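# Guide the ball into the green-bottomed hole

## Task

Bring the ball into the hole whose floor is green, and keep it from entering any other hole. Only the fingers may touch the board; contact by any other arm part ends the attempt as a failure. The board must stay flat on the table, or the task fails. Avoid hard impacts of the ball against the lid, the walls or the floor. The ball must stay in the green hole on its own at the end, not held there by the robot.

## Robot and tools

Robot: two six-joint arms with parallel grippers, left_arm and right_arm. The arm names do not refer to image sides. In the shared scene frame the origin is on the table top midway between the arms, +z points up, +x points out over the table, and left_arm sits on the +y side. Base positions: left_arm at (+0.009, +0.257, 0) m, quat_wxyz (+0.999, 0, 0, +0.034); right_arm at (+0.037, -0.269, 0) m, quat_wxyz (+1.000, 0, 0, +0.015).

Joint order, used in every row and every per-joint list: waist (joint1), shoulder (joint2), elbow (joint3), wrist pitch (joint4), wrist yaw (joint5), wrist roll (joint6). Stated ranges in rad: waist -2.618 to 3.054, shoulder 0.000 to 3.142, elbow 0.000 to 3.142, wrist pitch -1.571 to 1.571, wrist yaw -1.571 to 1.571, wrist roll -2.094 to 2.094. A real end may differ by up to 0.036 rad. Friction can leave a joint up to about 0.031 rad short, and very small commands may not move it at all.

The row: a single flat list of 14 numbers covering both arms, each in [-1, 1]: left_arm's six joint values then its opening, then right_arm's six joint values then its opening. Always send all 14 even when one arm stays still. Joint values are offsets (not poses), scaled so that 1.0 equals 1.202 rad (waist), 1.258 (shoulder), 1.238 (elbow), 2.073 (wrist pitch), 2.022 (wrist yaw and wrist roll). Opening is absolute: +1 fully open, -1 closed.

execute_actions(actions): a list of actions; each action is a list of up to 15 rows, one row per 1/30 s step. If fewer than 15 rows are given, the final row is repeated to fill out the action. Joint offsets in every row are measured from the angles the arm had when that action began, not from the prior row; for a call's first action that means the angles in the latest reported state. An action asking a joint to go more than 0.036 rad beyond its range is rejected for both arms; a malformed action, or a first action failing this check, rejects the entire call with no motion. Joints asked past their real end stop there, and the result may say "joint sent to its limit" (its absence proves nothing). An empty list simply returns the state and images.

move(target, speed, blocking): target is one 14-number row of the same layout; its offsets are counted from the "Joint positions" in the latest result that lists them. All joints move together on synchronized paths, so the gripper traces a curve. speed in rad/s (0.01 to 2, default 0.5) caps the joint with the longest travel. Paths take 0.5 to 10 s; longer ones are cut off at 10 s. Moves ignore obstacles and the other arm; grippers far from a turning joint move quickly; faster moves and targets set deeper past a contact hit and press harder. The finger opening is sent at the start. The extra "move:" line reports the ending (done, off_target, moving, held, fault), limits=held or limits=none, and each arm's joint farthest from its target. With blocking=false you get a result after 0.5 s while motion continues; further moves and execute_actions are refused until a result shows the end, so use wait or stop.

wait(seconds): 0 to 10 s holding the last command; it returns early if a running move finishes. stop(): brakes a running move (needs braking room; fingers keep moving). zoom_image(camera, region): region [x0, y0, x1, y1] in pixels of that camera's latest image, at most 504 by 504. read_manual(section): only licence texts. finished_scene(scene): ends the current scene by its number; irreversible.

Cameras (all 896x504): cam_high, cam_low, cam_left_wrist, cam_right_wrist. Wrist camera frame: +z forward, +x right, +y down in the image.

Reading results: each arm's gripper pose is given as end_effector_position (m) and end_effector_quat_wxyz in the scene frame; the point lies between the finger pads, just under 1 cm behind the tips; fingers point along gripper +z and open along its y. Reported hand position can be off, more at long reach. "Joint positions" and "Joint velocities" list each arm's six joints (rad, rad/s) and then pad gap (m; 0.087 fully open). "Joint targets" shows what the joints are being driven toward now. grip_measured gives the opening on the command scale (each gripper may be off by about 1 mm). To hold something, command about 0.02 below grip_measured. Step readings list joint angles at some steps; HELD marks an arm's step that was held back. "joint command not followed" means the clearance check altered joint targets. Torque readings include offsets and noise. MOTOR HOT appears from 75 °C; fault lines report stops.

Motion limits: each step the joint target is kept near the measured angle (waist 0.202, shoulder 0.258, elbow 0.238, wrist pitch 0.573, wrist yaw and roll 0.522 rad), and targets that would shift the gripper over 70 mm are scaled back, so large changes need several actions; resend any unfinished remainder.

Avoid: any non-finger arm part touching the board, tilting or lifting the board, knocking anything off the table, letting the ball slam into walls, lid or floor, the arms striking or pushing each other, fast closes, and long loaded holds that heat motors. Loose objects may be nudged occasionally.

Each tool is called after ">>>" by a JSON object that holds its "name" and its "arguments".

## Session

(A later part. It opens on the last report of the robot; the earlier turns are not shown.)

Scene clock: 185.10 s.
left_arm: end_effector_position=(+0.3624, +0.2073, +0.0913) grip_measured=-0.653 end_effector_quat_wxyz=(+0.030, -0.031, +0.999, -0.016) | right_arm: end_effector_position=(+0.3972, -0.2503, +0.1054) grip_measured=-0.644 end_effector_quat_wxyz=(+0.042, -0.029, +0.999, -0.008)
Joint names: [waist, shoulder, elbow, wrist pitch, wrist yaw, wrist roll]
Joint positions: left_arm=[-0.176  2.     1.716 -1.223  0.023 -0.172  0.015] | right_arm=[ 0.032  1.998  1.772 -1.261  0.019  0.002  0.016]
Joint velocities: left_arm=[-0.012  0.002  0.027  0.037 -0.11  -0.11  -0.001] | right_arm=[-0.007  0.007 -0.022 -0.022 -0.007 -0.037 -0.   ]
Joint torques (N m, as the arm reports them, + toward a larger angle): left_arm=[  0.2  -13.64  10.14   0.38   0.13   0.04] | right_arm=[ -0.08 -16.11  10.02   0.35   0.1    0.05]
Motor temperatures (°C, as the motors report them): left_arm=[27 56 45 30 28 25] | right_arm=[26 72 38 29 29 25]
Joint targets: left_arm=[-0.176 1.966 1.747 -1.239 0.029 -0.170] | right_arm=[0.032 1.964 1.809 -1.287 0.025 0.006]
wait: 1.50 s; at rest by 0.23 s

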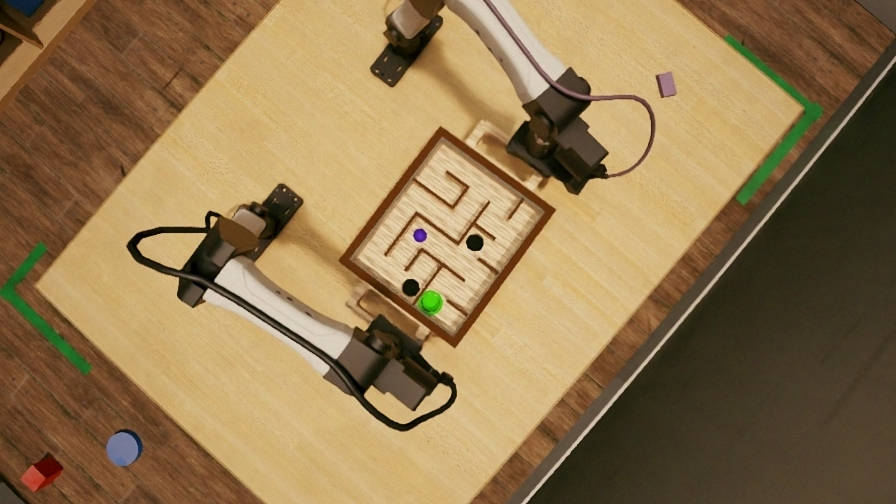

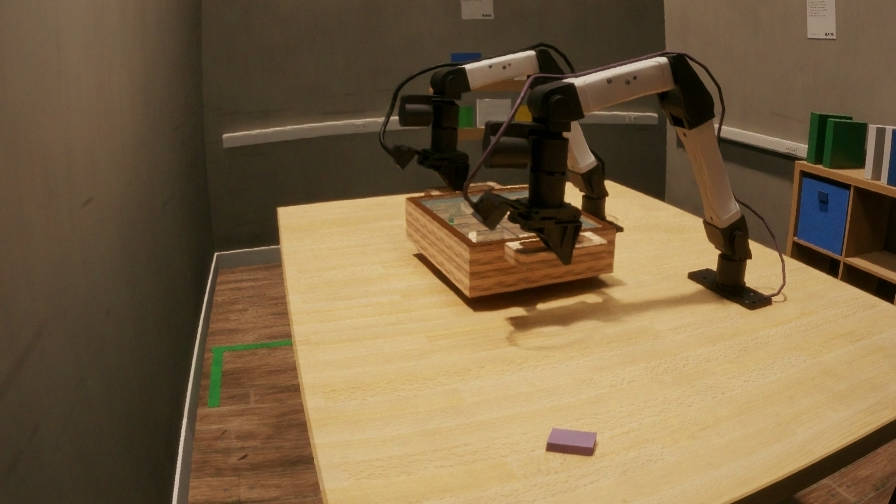

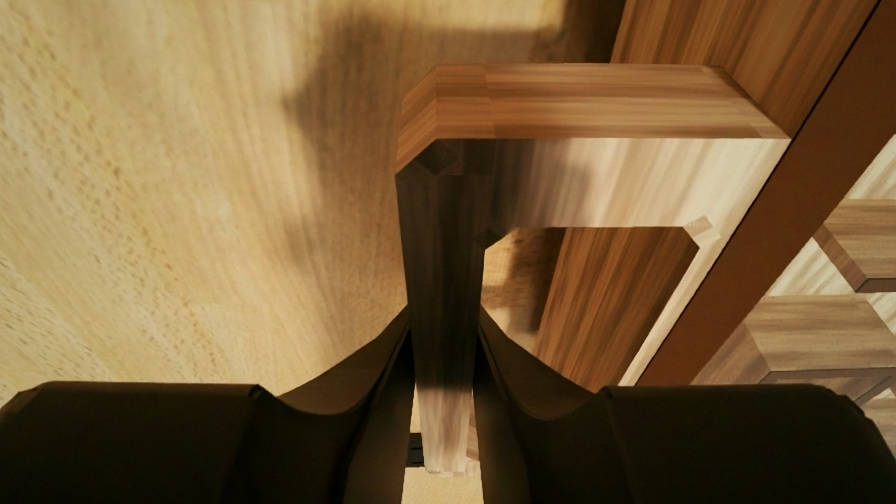

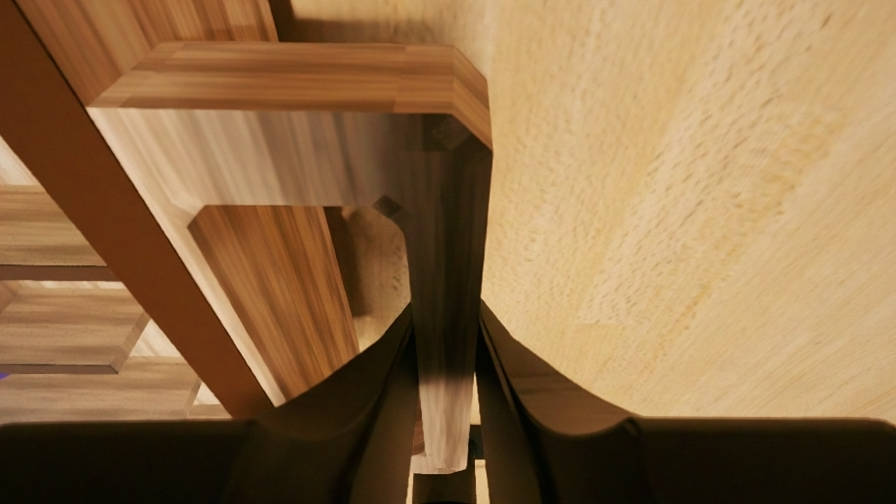

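>>> {"name": "execute_actions", "arguments": {"actions": [[[0,-0.027,0.025,-0.012,0,0,-0.78,0,-0.027,0.02,-0.014,0,0,-0.78],[0,-0.027,0.025,-0.018,0,0,-0.78,0,-0.027,0.02,-0.019,0,0,-0.78],[0,-0.027,0.025,-0.024,0,0,-0.78,0,-0.027,0.02,-0.025,0,0,-0.78],[0,-0.027,0.025,-0.029,0,0,-0.78,0,-0.027,0.02,-0.03,0,0,-0.78],[0,-0.027,0.025,-0.033,0,0,-0.78,0,-0.027,0.02,-0.034,0,0,-0.78]],[[0,-0.027,0.025,-0.012,0,0,-0.78,0,-0.027,0.015,-0.012,0,0,-0.78],[0,-0.027,0.025,-0.01,0,0,-0.78,0,-0.027,0.008,-0.008,0,0,-0.78],[0,-0.027,0.025,-0.008,-0.003,0,-0.78,0,-0.027,0,-0.005,-0.003,0,-0.78],[0,-0.027,0.025,-0.008,-0.006,0,-0.78,0,-0.027,-0.01,0,-0.006,0,-0.78],[0,-0.027,0.025,-0.008,-0.009,0,-0.78,0,-0.027,-0.02,0.005,-0.009,0,-0.78],[0,-0.027,0.025,-0.008,-0.012,0,-0.78,0,-0.027,-0.03,0.011,-0.012,0,-0.78],[0,-0.027,0.025,-0.008,-0.015,0,-0.78,0,-0.027,-0.04,0.017,-0.015,0,-0.78],[0,-0.027,0.025,-0.008,-0.018,0,-0.78,0,-0.027,-0.05,0.023,-0.018,0,-0.78],[0,-0.027,0.025,-0.008,-0.021,0,-0.78,0,-0.027,-0.06,0.029,-0.021,0,-0.78],[0,-0.027,0.025,-0.008,-0.024,0,-0.78,0,-0.027,-0.067,0.034,-0.024,0,-0.78]]]}}

>>> {"name": "wait", "arguments": {"seconds": 2.5}}

Scene clock: 205.80 s.
left_arm: end_effector_position=(+0.3541, +0.2145, +0.0921) grip_measured=-0.652 end_effector_quat_wxyz=(+0.015, -0.031, +0.999, +0.004) | right_arm: end_effector_position=(+0.3880, -0.2434, +0.0870) grip_measured=-0.645 end_effector_quat_wxyz=(+0.025, -0.028, +0.999, +0.012)
Joint names: [waist, shoulder, elbow, wrist pitch, wrist yaw, wrist roll]
Joint positions: left_arm=[-0.176  2.     1.716 -1.259 -0.013 -0.17   0.015] | right_arm=[ 0.032  1.998  1.696 -1.218 -0.022  0.006  0.016]
Joint velocities: left_arm=[-0.002 -0.007 -0.022 -0.037 -0.007 -0.11  -0.001] | right_arm=[ 0.002  0.002 -0.002  0.168  0.022 -0.022 -0.   ]
Joint torques (N m, as the arm reports them, + toward a larger angle): left_arm=[  0.19 -13.58  10.11   0.29  -0.01   0.03] | right_arm=[ -0.3  -15.92   6.77   0.35  -0.01  -0.03]
Motor temperatures (°C, as the motors report them): left_arm=[27 57 45 30 28 25] | right_arm=[26 74 40 29 29 25]
Joint targets: left_arm=[-0.176 1.966 1.747 -1.273 -0.021 -0.172] | right_arm=[0.032 1.964 1.690 -1.224 -0.031 0.002]
Step readings (joint positions; steps 1 to 15: 1st action; 16 to 30: 2nd action):
0: left_arm=[-0.176 2.000 1.716 -1.223 0.023 -0.172] | right_arm=[0.032 1.998 1.772 -1.261 0.019 0.002]
1: left_arm=[-0.176 2.000 1.716 -1.223 0.023 -0.172] | right_arm=[0.032 1.998 1.772 -1.261 0.019 0.002]
2: left_arm=[-0.176 2.000 1.716 -1.224 0.023 -0.172] | right_arm=[0.032 1.998 1.772 -1.261 0.019 0.002]
4: left_arm=[-0.176 2.000 1.716 -1.228 0.023 -0.172] | right_arm=[0.032 1.998 1.772 -1.266 0.019 0.002]
8: left_arm=[-0.176 2.000 1.716 -1.247 0.026 -0.172] | right_arm=[0.032 1.998 1.772 -1.285 0.018 0.002]
15: left_arm=[-0.176 2.000 1.716 -1.256 0.028 -0.172] | right_arm=[0.032 1.998 1.772 -1.294 0.017 0.002]
16: left_arm=[-0.176 2.000 1.716 -1.256 0.028 -0.172] | right_arm=[0.032 1.998 1.772 -1.294 0.017 0.002]
17: left_arm=[-0.176 2.000 1.716 -1.256 0.028 -0.172] | right_arm=[0.032 1.998 1.772 -1.294 0.017 0.002]
19: left_arm=[-0.176 2.000 1.716 -1.256 0.028 -0.172] | right_arm=[0.032 1.998 1.772 -1.294 0.017 0.002]
23: left_arm=[-0.176 2.000 1.716 -1.256 0.016 -0.172] | right_arm=[0.032 1.998 1.743 -1.266 0.006 0.002]
30: Joint positions above

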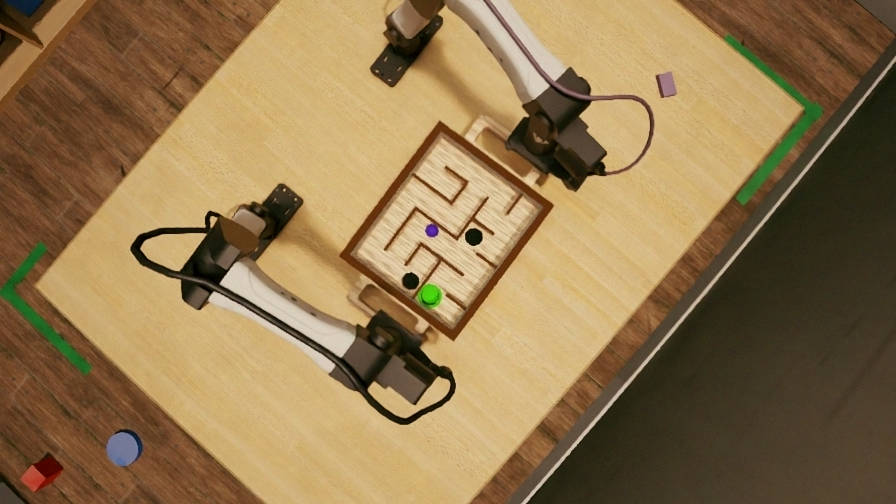

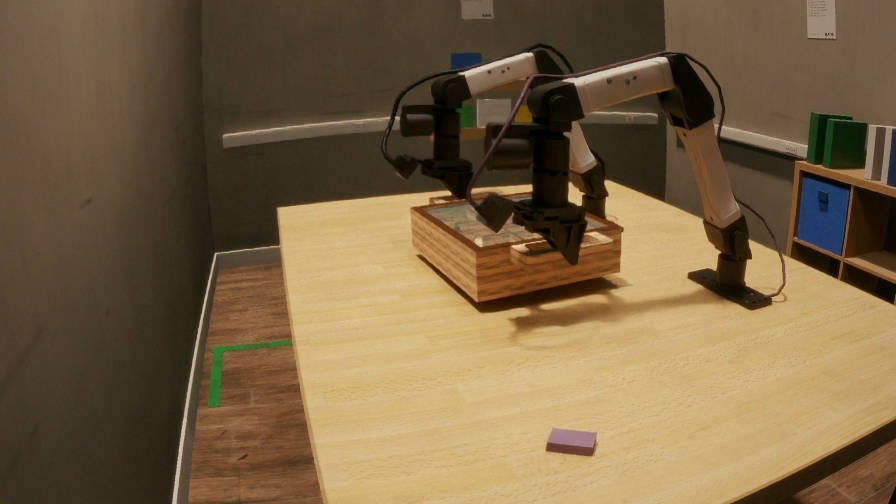

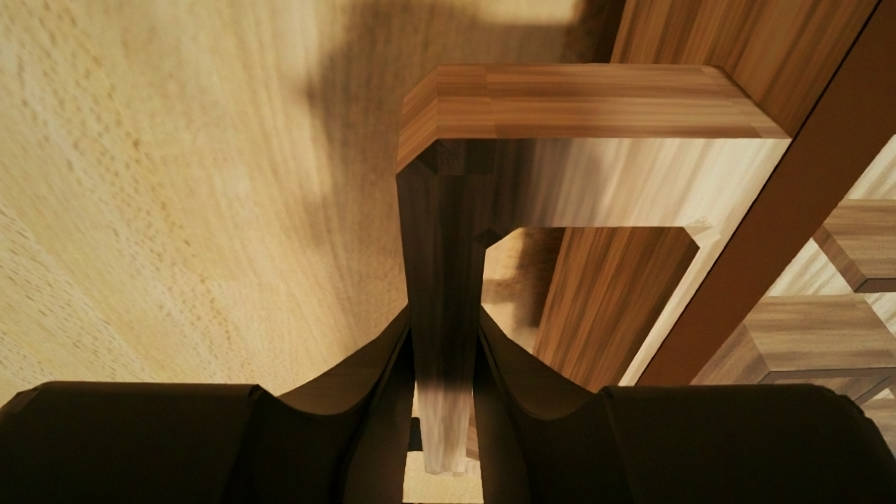

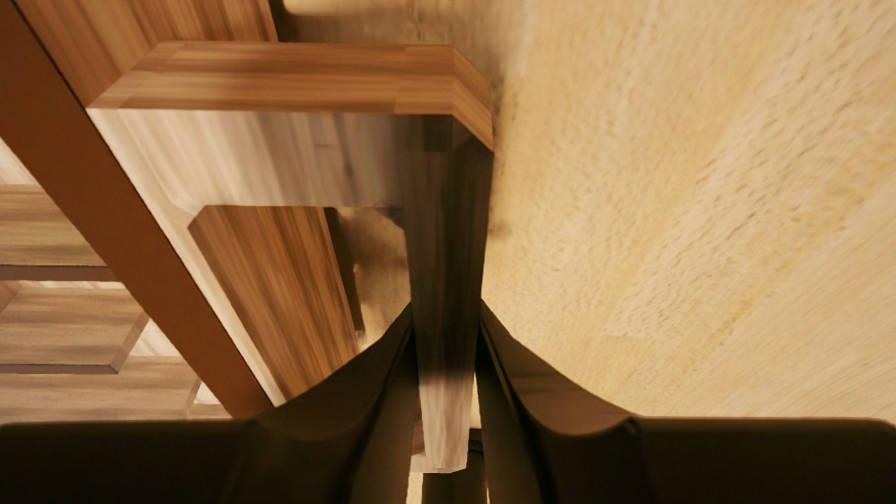

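Scene clock: 208.30 s.
left_arm: end_effector_position=(+0.3541, +0.2145, +0.0921) grip_measured=-0.652 end_effector_quat_wxyz=(+0.015, -0.031, +0.999, +0.004) | right_arm: end_effector_position=(+0.3890, -0.2433, +0.0869) grip_measured=-0.645 end_effector_quat_wxyz=(+0.027, -0.028, +0.999, +0.012)
Joint names: [waist, shoulder, elbow, wrist pitch, wrist yaw, wrist roll]
Joint positions: left_arm=[-0.176  2.     1.716 -1.259 -0.013 -0.17   0.015] | right_arm=[ 0.032  1.998  1.696 -1.214 -0.022  0.005  0.016]
Joint velocities: left_arm=[-0.017 -0.002 -0.007 -0.066  0.007 -0.051 -0.002] | right_arm=[-0.012 -0.012 -0.022 -0.037  0.007  0.007 -0.   ]
Joint torques (N m, as the arm reports them, + toward a larger angle): left_arm=[  0.18 -13.58  10.06   0.33  -0.07   0.01] | right_arm=[ -0.27 -15.94   6.67   0.42  -0.07   0.02]
Motor temperatures (°C, as the motors report them): left_arm=[27 57 45 29 28 25] | right_arm=[26 74 40 29 29 25]
Joint targets: left_arm=[-0.176 1.966 1.747 -1.273 -0.021 -0.172] | right_arm=[0.032 1.964 1.690 -1.224 -0.031 0.002]
wait: 2.50 s; at rest by 0.20 s

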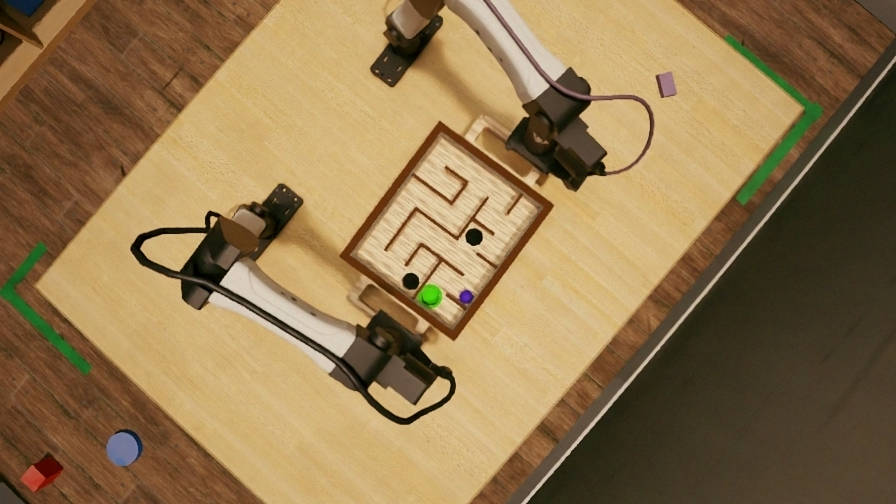

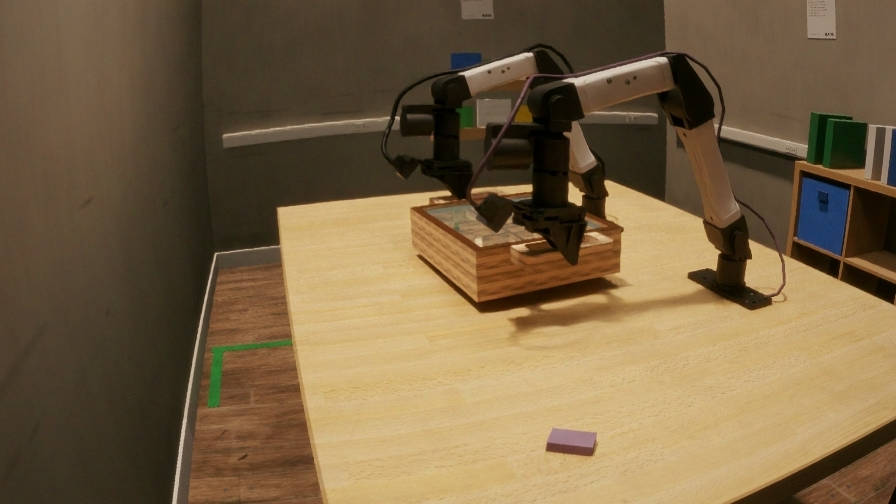

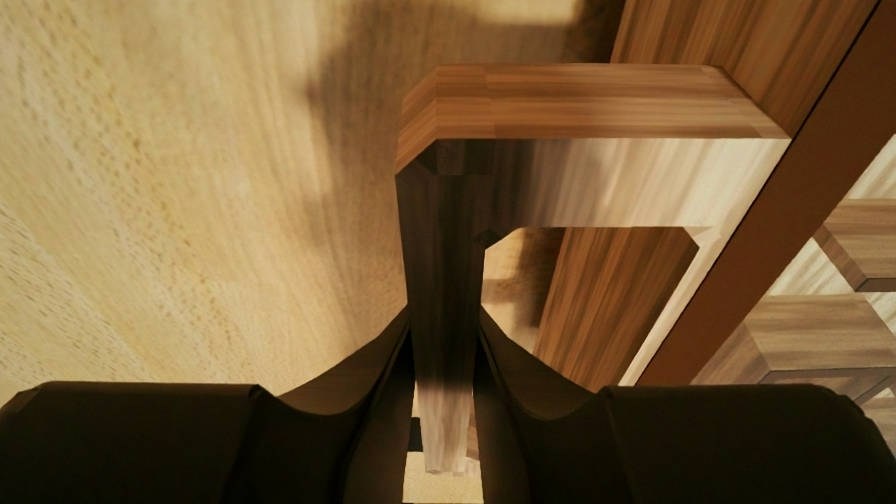

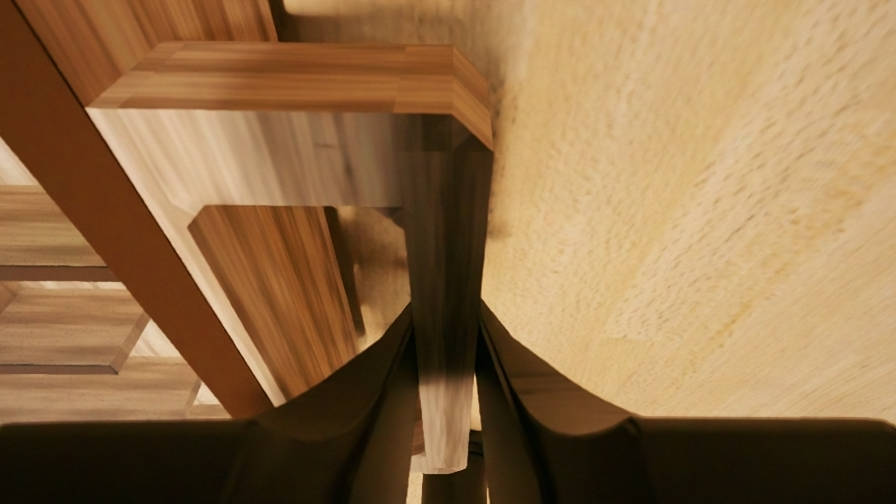

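>>> {"name": "execute_actions", "arguments": {"actions": [[[0,-0.027,0.025,0,-0.004,0,-0.78,0,-0.027,-0.005,0,-0.004,0,-0.78],[0,-0.027,0.025,0.005,-0.005,0,-0.78,0,-0.027,-0.008,0.006,-0.005,0,-0.78],[0,-0.027,0.025,0.01,-0.006,0,-0.78,0,-0.027,-0.011,0.013,-0.006,0,-0.78],[0,-0.027,0.025,0.015,-0.007,0,-0.78,0,-0.027,-0.014,0.02,-0.007,0,-0.78],[0,-0.027,0.025,0.022,-0.007,0,-0.78,0,-0.027,-0.017,0.028,-0.007,0,-0.78]]]}}

>>> {"name": "wait", "arguments": {"seconds": 3}}

Scene clock: 213.70 s.
left_arm: end_effector_position=(+0.3649, +0.2158, +0.0908) grip_measured=-0.652 end_effector_quat_wxyz=(+0.037, -0.031, +0.999, +0.008) | right_arm: end_effector_position=(+0.4000, -0.2418, +0.0825) grip_measured=-0.645 end_effector_quat_wxyz=(+0.050, -0.029, +0.998, +0.015)
Joint names: [waist, shoulder, elbow, wrist pitch, wrist yaw, wrist roll]
Joint positions: left_arm=[-0.176  2.     1.716 -1.217 -0.027 -0.17   0.015] | right_arm=[ 0.032  1.998  1.682 -1.155 -0.027  0.005  0.016]
Joint velocities: left_arm=[-0.002  0.002 -0.007  0.007 -0.007  0.007  0.001] | right_arm=[ 0.002  0.007 -0.002 -0.022  0.007 -0.022  0.001]
Joint torques (N m, as the arm reports them, + toward a larger angle): left_arm=[  0.19 -13.63  10.15   0.57   0.05   0.02] | right_arm=[ -0.24 -16.02   6.54   0.62  -0.11   0.08]
Motor temperatures (°C, as the motors report them): left_arm=[27 57 45 29 28 25] | right_arm=[26 74 39 29 29 25]
Joint targets: left_arm=[-0.176 1.966 1.747 -1.214 -0.027 -0.170] | right_arm=[0.032 1.964 1.675 -1.156 -0.037 0.005]
Step readings (joint positions):
0: left_arm=[-0.176 2.000 1.716 -1.259 -0.013 -0.170] | right_arm=[0.032 1.998 1.696 -1.214 -0.022 0.005]
1: left_arm=[-0.176 2.000 1.716 -1.259 -0.013 -0.170] | right_arm=[0.032 1.998 1.696 -1.213 -0.022 0.005]
2: left_arm=[-0.176 2.000 1.716 -1.258 -0.013 -0.170] | right_arm=[0.032 1.998 1.696 -1.212 -0.022 0.005]
4: left_arm=[-0.176 2.000 1.716 -1.251 -0.015 -0.170] | right_arm=[0.032 1.998 1.694 -1.203 -0.023 0.005]
8: left_arm=[-0.176 2.000 1.716 -1.229 -0.024 -0.170] | right_arm=[0.032 1.998 1.683 -1.170 -0.026 0.005]
15: Joint positions above

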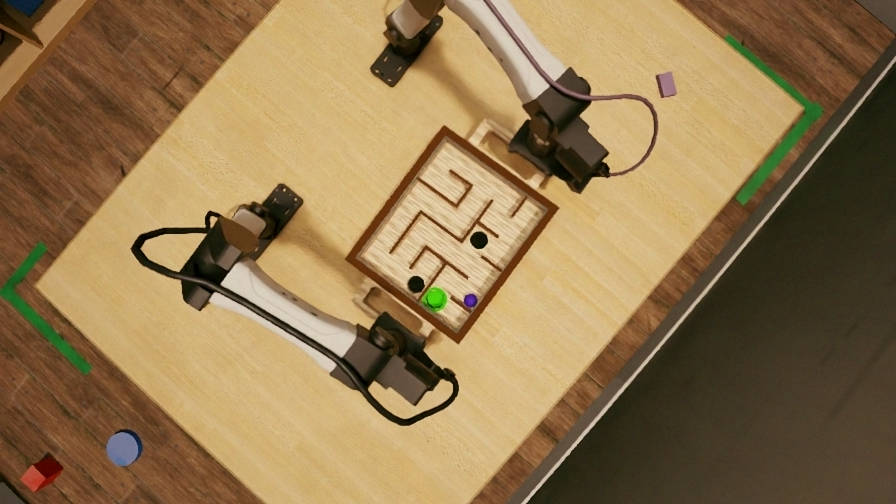

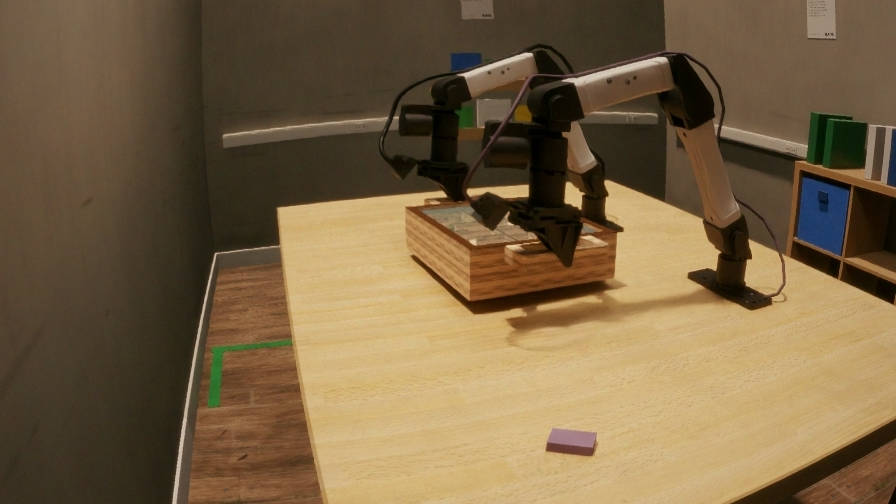

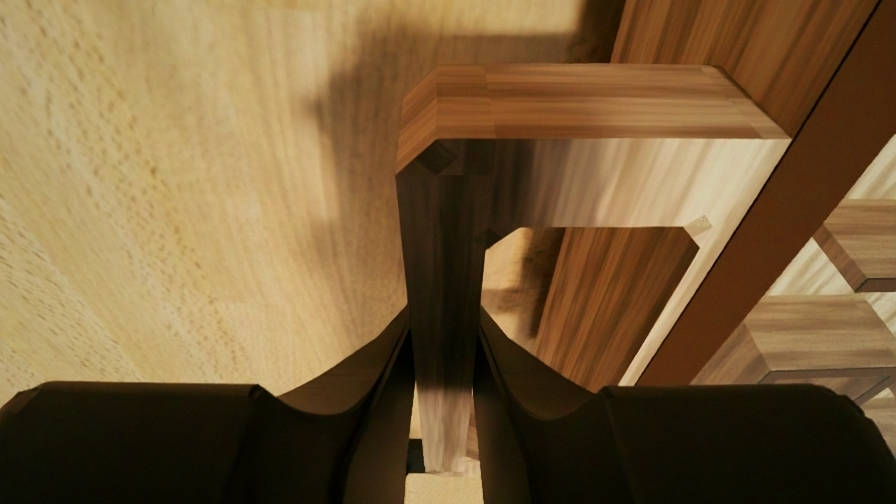

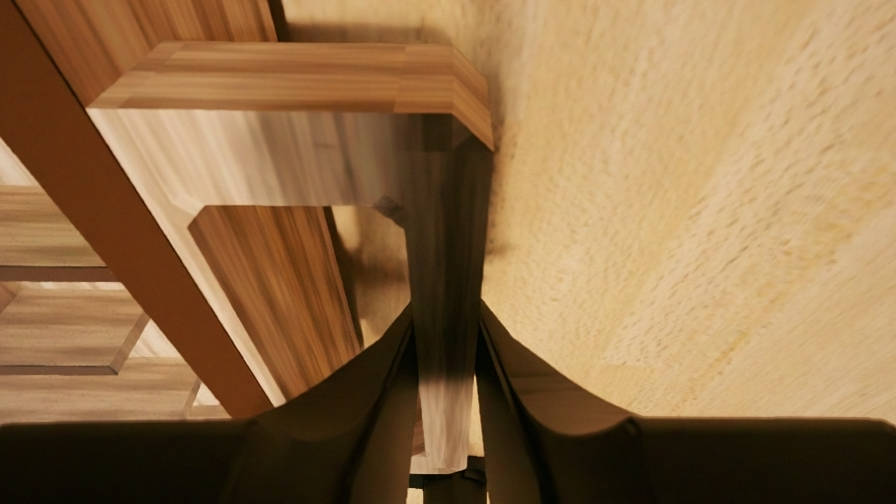

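Scene clock: 216.70 s.
left_arm: end_effector_position=(+0.3651, +0.2159, +0.0908) grip_measured=-0.652 end_effector_quat_wxyz=(+0.037, -0.031, +0.999, +0.009) | right_arm: end_effector_position=(+0.4002, -0.2418, +0.0825) grip_measured=-0.645 end_effector_quat_wxyz=(+0.050, -0.029, +0.998, +0.015)
Joint names: [waist, shoulder, elbow, wrist pitch, wrist yaw, wrist roll]
Joint positions: left_arm=[-0.176  2.     1.716 -1.216 -0.027 -0.17   0.015] | right_arm=[ 0.032  1.998  1.682 -1.154 -0.027  0.005  0.016]
Joint velocities: left_arm=[-0.002 -0.027 -0.007  0.066 -0.037  0.051 -0.001] | right_arm=[ 0.007 -0.012  0.007 -0.007 -0.007  0.007 -0.   ]
Joint torques (N m, as the arm reports them, + toward a larger angle): left_arm=[  0.18 -13.66  10.15   0.59   0.02   0.02] | right_arm=[ -0.31 -16.09   6.75   0.6   -0.12   0.05]
Motor temperatures (°C, as the motors report them): left_arm=[27 57 45 30 28 25] | right_arm=[26 74 39 29 29 25]
Joint targets: left_arm=[-0.176 1.966 1.747 -1.214 -0.027 -0.170] | right_arm=[0.032 1.964 1.675 -1.156 -0.037 0.005]
wait: 3.00 s; at rest by 0.17 s

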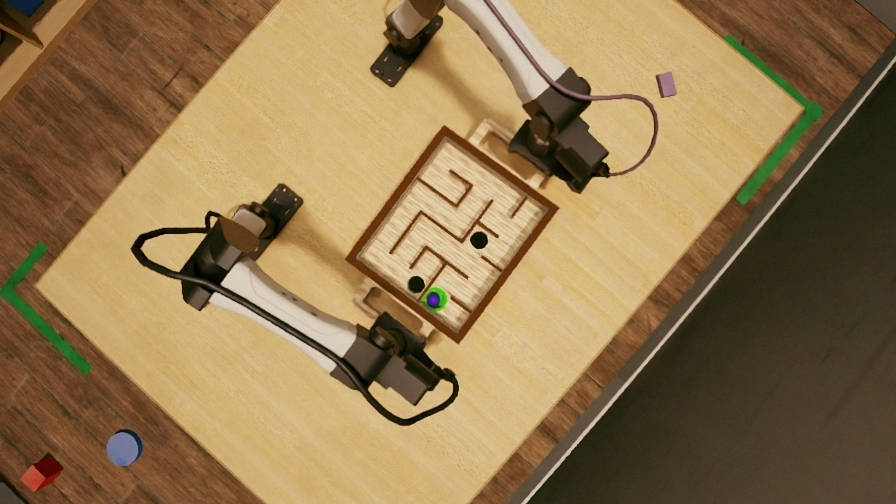

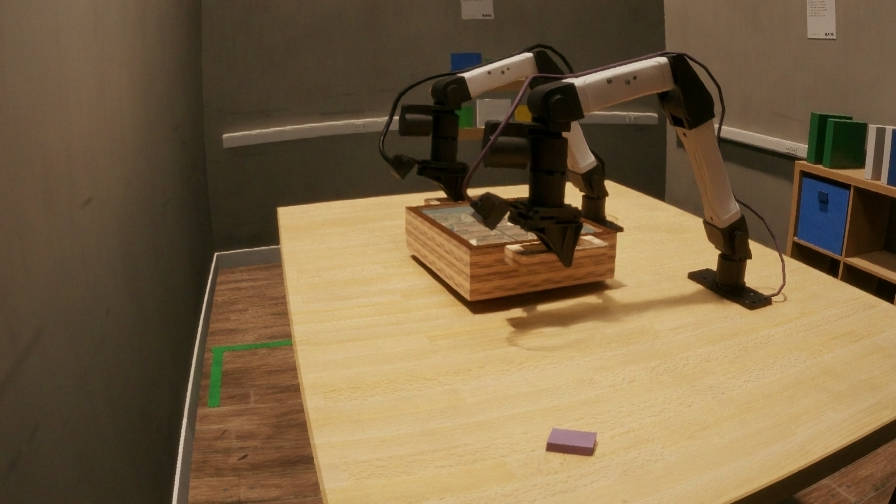

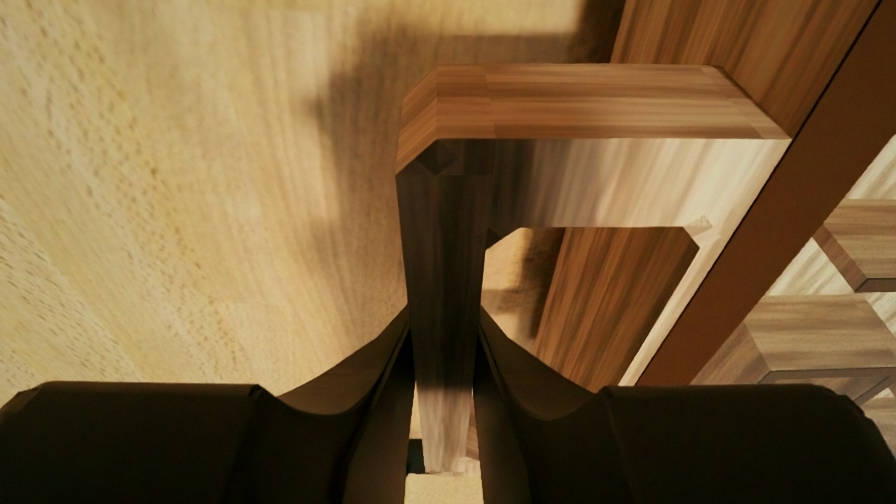

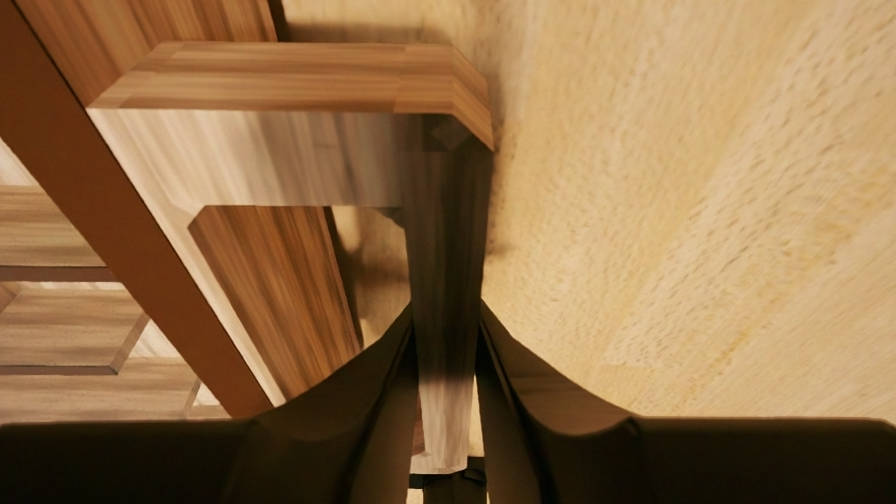

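>>> {"name": "move", "arguments": {"target": [0,0.04,-0.036,0.03,0.014,0,-0.78,0,0.039,-0.01,0.009,0.015,0,-0.78], "speed": 0.07}}

Scene clock: 222.40 s.
left_arm: end_effector_position=(+0.3685, +0.2123, +0.0677) grip_measured=-0.653 end_effector_quat_wxyz=(+0.024, -0.031, +0.999, +0.001) | right_arm: end_effector_position=(+0.4038, -0.2455, +0.0677) grip_measured=-0.645 end_effector_quat_wxyz=(+0.040, -0.029, +0.999, +0.004)
Joint names: [waist, shoulder, elbow, wrist pitch, wrist yaw, wrist roll]
Joint positions: left_arm=[-0.176  2.047  1.691 -1.168 -0.009 -0.17   0.015] | right_arm=[ 0.032  2.039  1.682 -1.135 -0.005  0.004  0.016]
Joint velocities: left_arm=[-0.002 -0.017 -0.012 -0.007  0.022 -0.051  0.   ] | right_arm=[-0.007 -0.002 -0.007 -0.022 -0.022 -0.022  0.   ]
Joint torques (N m, as the arm reports them, + toward a larger angle): left_arm=[  0.17 -11.17   6.01   0.66   0.15   0.02] | right_arm=[ -0.09 -12.48   6.31   0.57   0.13   0.09]
Motor temperatures (°C, as the motors report them): left_arm=[27 57 45 30 28 25] | right_arm=[26 74 39 29 29 25]
Joint targets: left_arm=[-0.176 2.050 1.672 -1.154 0.001 -0.170] | right_arm=[0.032 2.047 1.670 -1.136 0.004 0.005]
MOTOR HOT: a motor of the right arm reached 75 °C. Now the hottest motor of the right arm, the shoulder, reports 74 °C. The controller's stop level is 90 °C. To cool a motor, set the load down, stop pushing, or move to a pose that needs little force.
move: done; limits=none; left_arm: farthest joint: the elbow, 0.020 radians from its target (0.045 radians at the start); right_arm: farthest joint: the elbow, 0.013 radians from its target (0.013 radians at the start)

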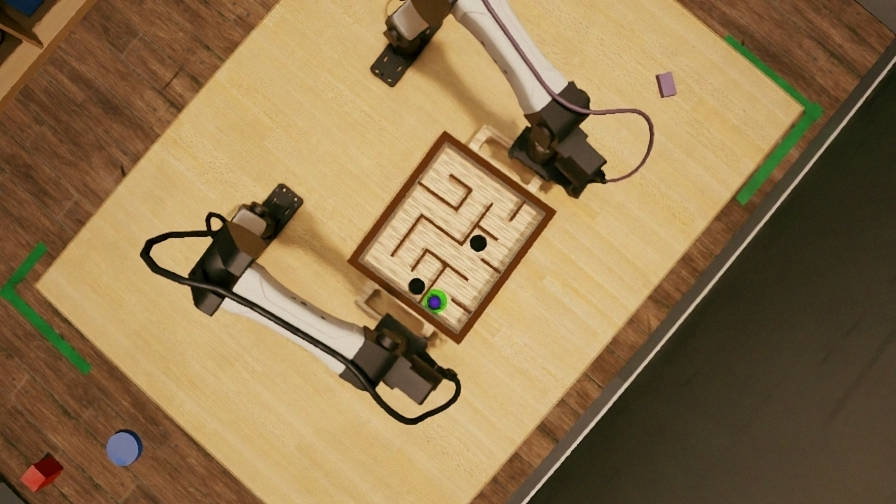

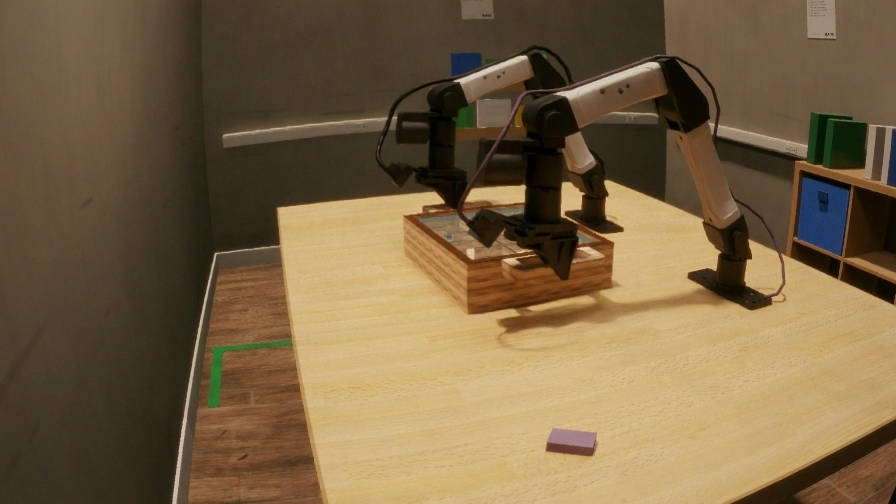

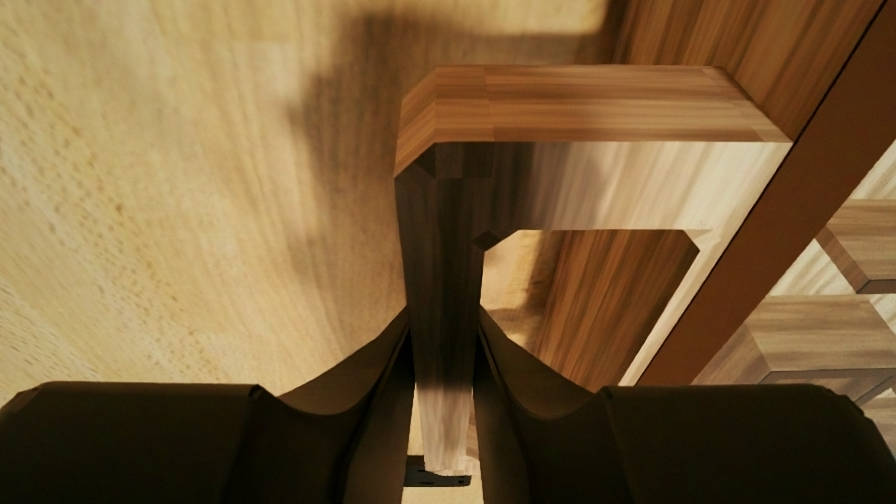

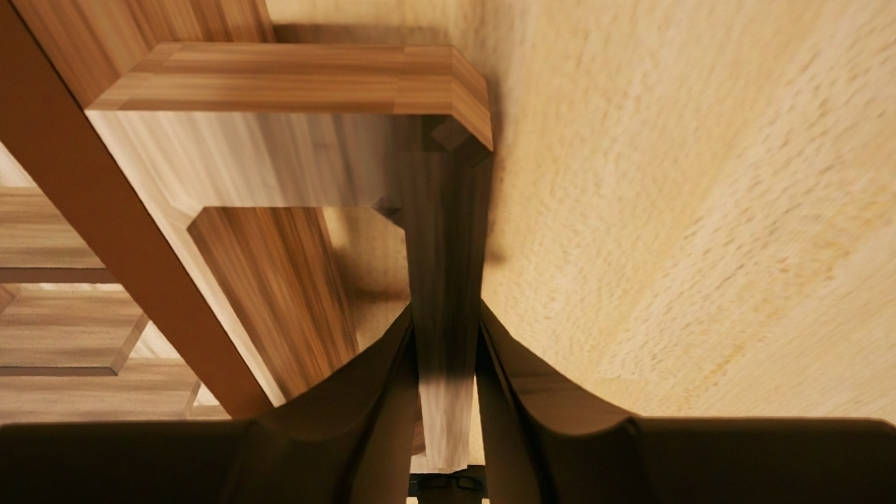

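>>> {"name": "move", "arguments": {"target": [0,-0.12,0,-0.03,0,0,0.0,0,-0.12,0,-0.03,0,0,0.0], "speed": 0.25}}

Scene clock: 227.33 s.
left_arm: end_effector_position=(+0.3600, +0.2132, +0.1178) grip_measured=+0.000 end_effector_quat_wxyz=(+0.073, -0.031, +0.997, -0.006) | right_arm: end_effector_position=(+0.3957, -0.2460, +0.1170) grip_measured=+0.000 end_effector_quat_wxyz=(+0.089, -0.029, +0.996, +0.006)
Joint names: [waist, shoulder, elbow, wrist pitch, wrist yaw, wrist roll]
Joint positions: left_arm=[-0.176  1.901  1.691 -1.213 -0.009 -0.17   0.044] | right_arm=[ 0.032  1.897  1.682 -1.179 -0.005  0.004  0.044]
Joint velocities: left_arm=[ 0.002 -0.017  0.012 -0.051 -0.037 -0.037 -0.   ] | right_arm=[-0.012  0.002  0.007  0.022 -0.022 -0.066 -0.001]
Joint torques (N m, as the arm reports them, + toward a larger angle): left_arm=[  0.18 -10.71   7.82   0.58   0.03   0.02] | right_arm=[ -0.22 -12.62   7.56   0.6    0.01   0.02]
Motor temperatures (°C, as the motors report them): left_arm=[27 57 45 30 28 25] | right_arm=[26 73 39 29 29 25]
Joint targets: left_arm=[-0.176 1.896 1.691 -1.230 -0.009 -0.170] | right_arm=[0.032 1.888 1.682 -1.197 -0.005 0.004]
MOTOR HOT: still on. Now the hottest motor of the right arm, the shoulder, reports 73 °C; the controller's stop level is 90 °C.
move: done; limits=none; left_arm: farthest joint: the wrist pitch, 0.017 radians from its target (0.063 radians at the start); right_arm: farthest joint: the wrist pitch, 0.019 radians from its target (0.063 radians at the start)

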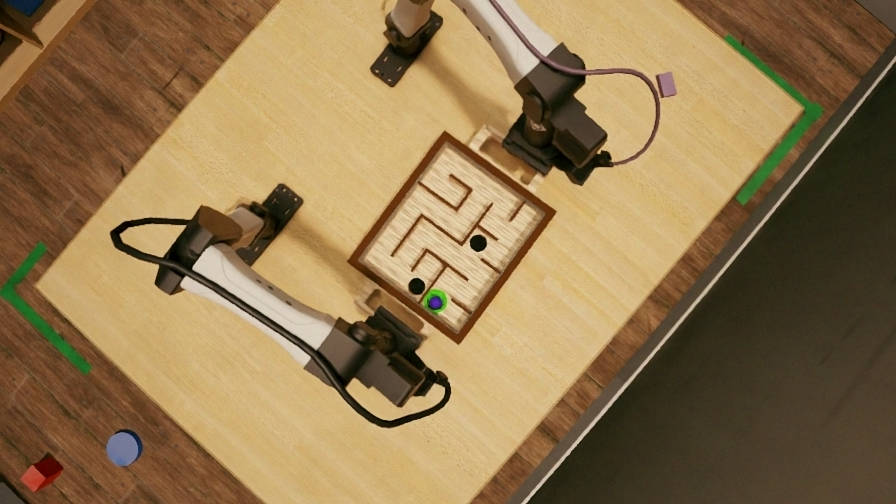

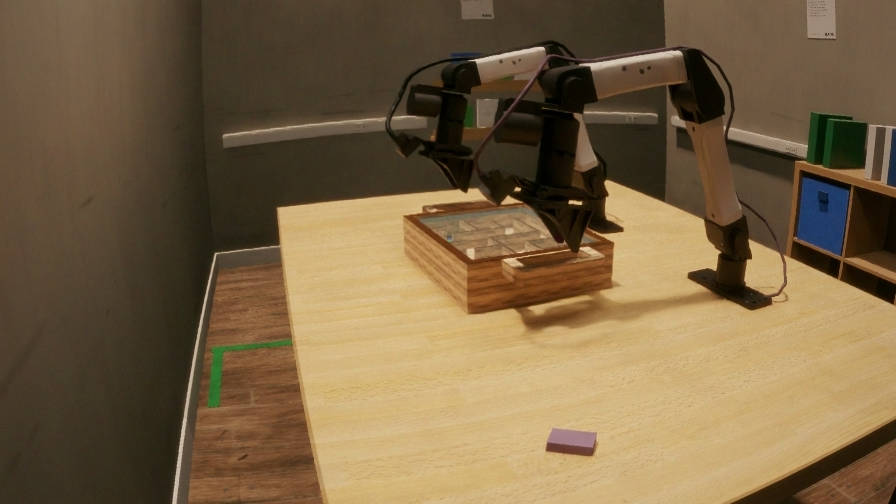

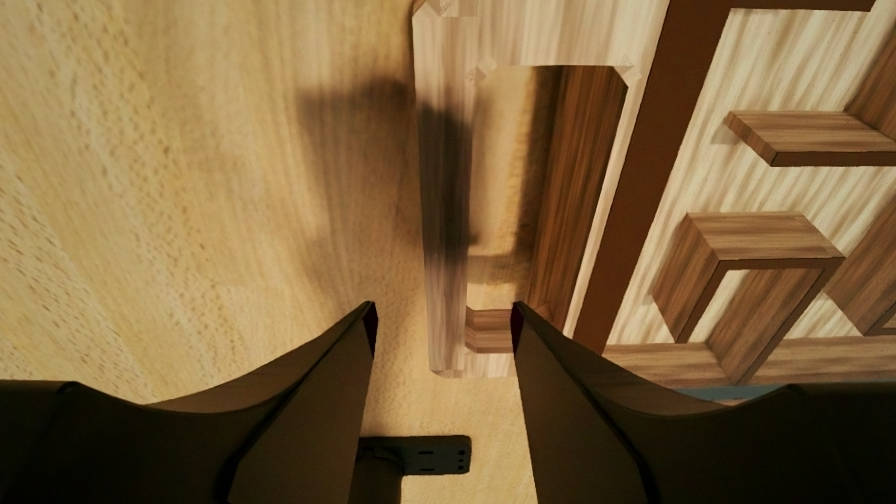

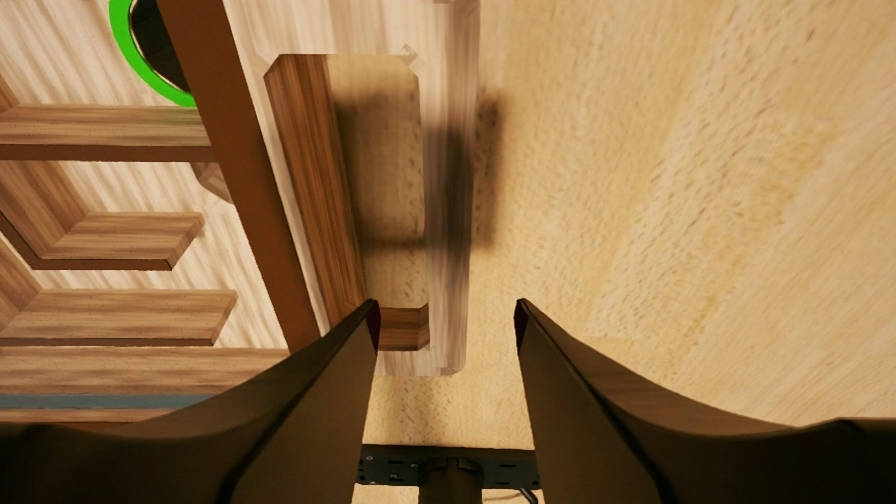

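>>> {"name": "finished_scene", "arguments": {"scene": 2}}

The scene is finished: the task was done.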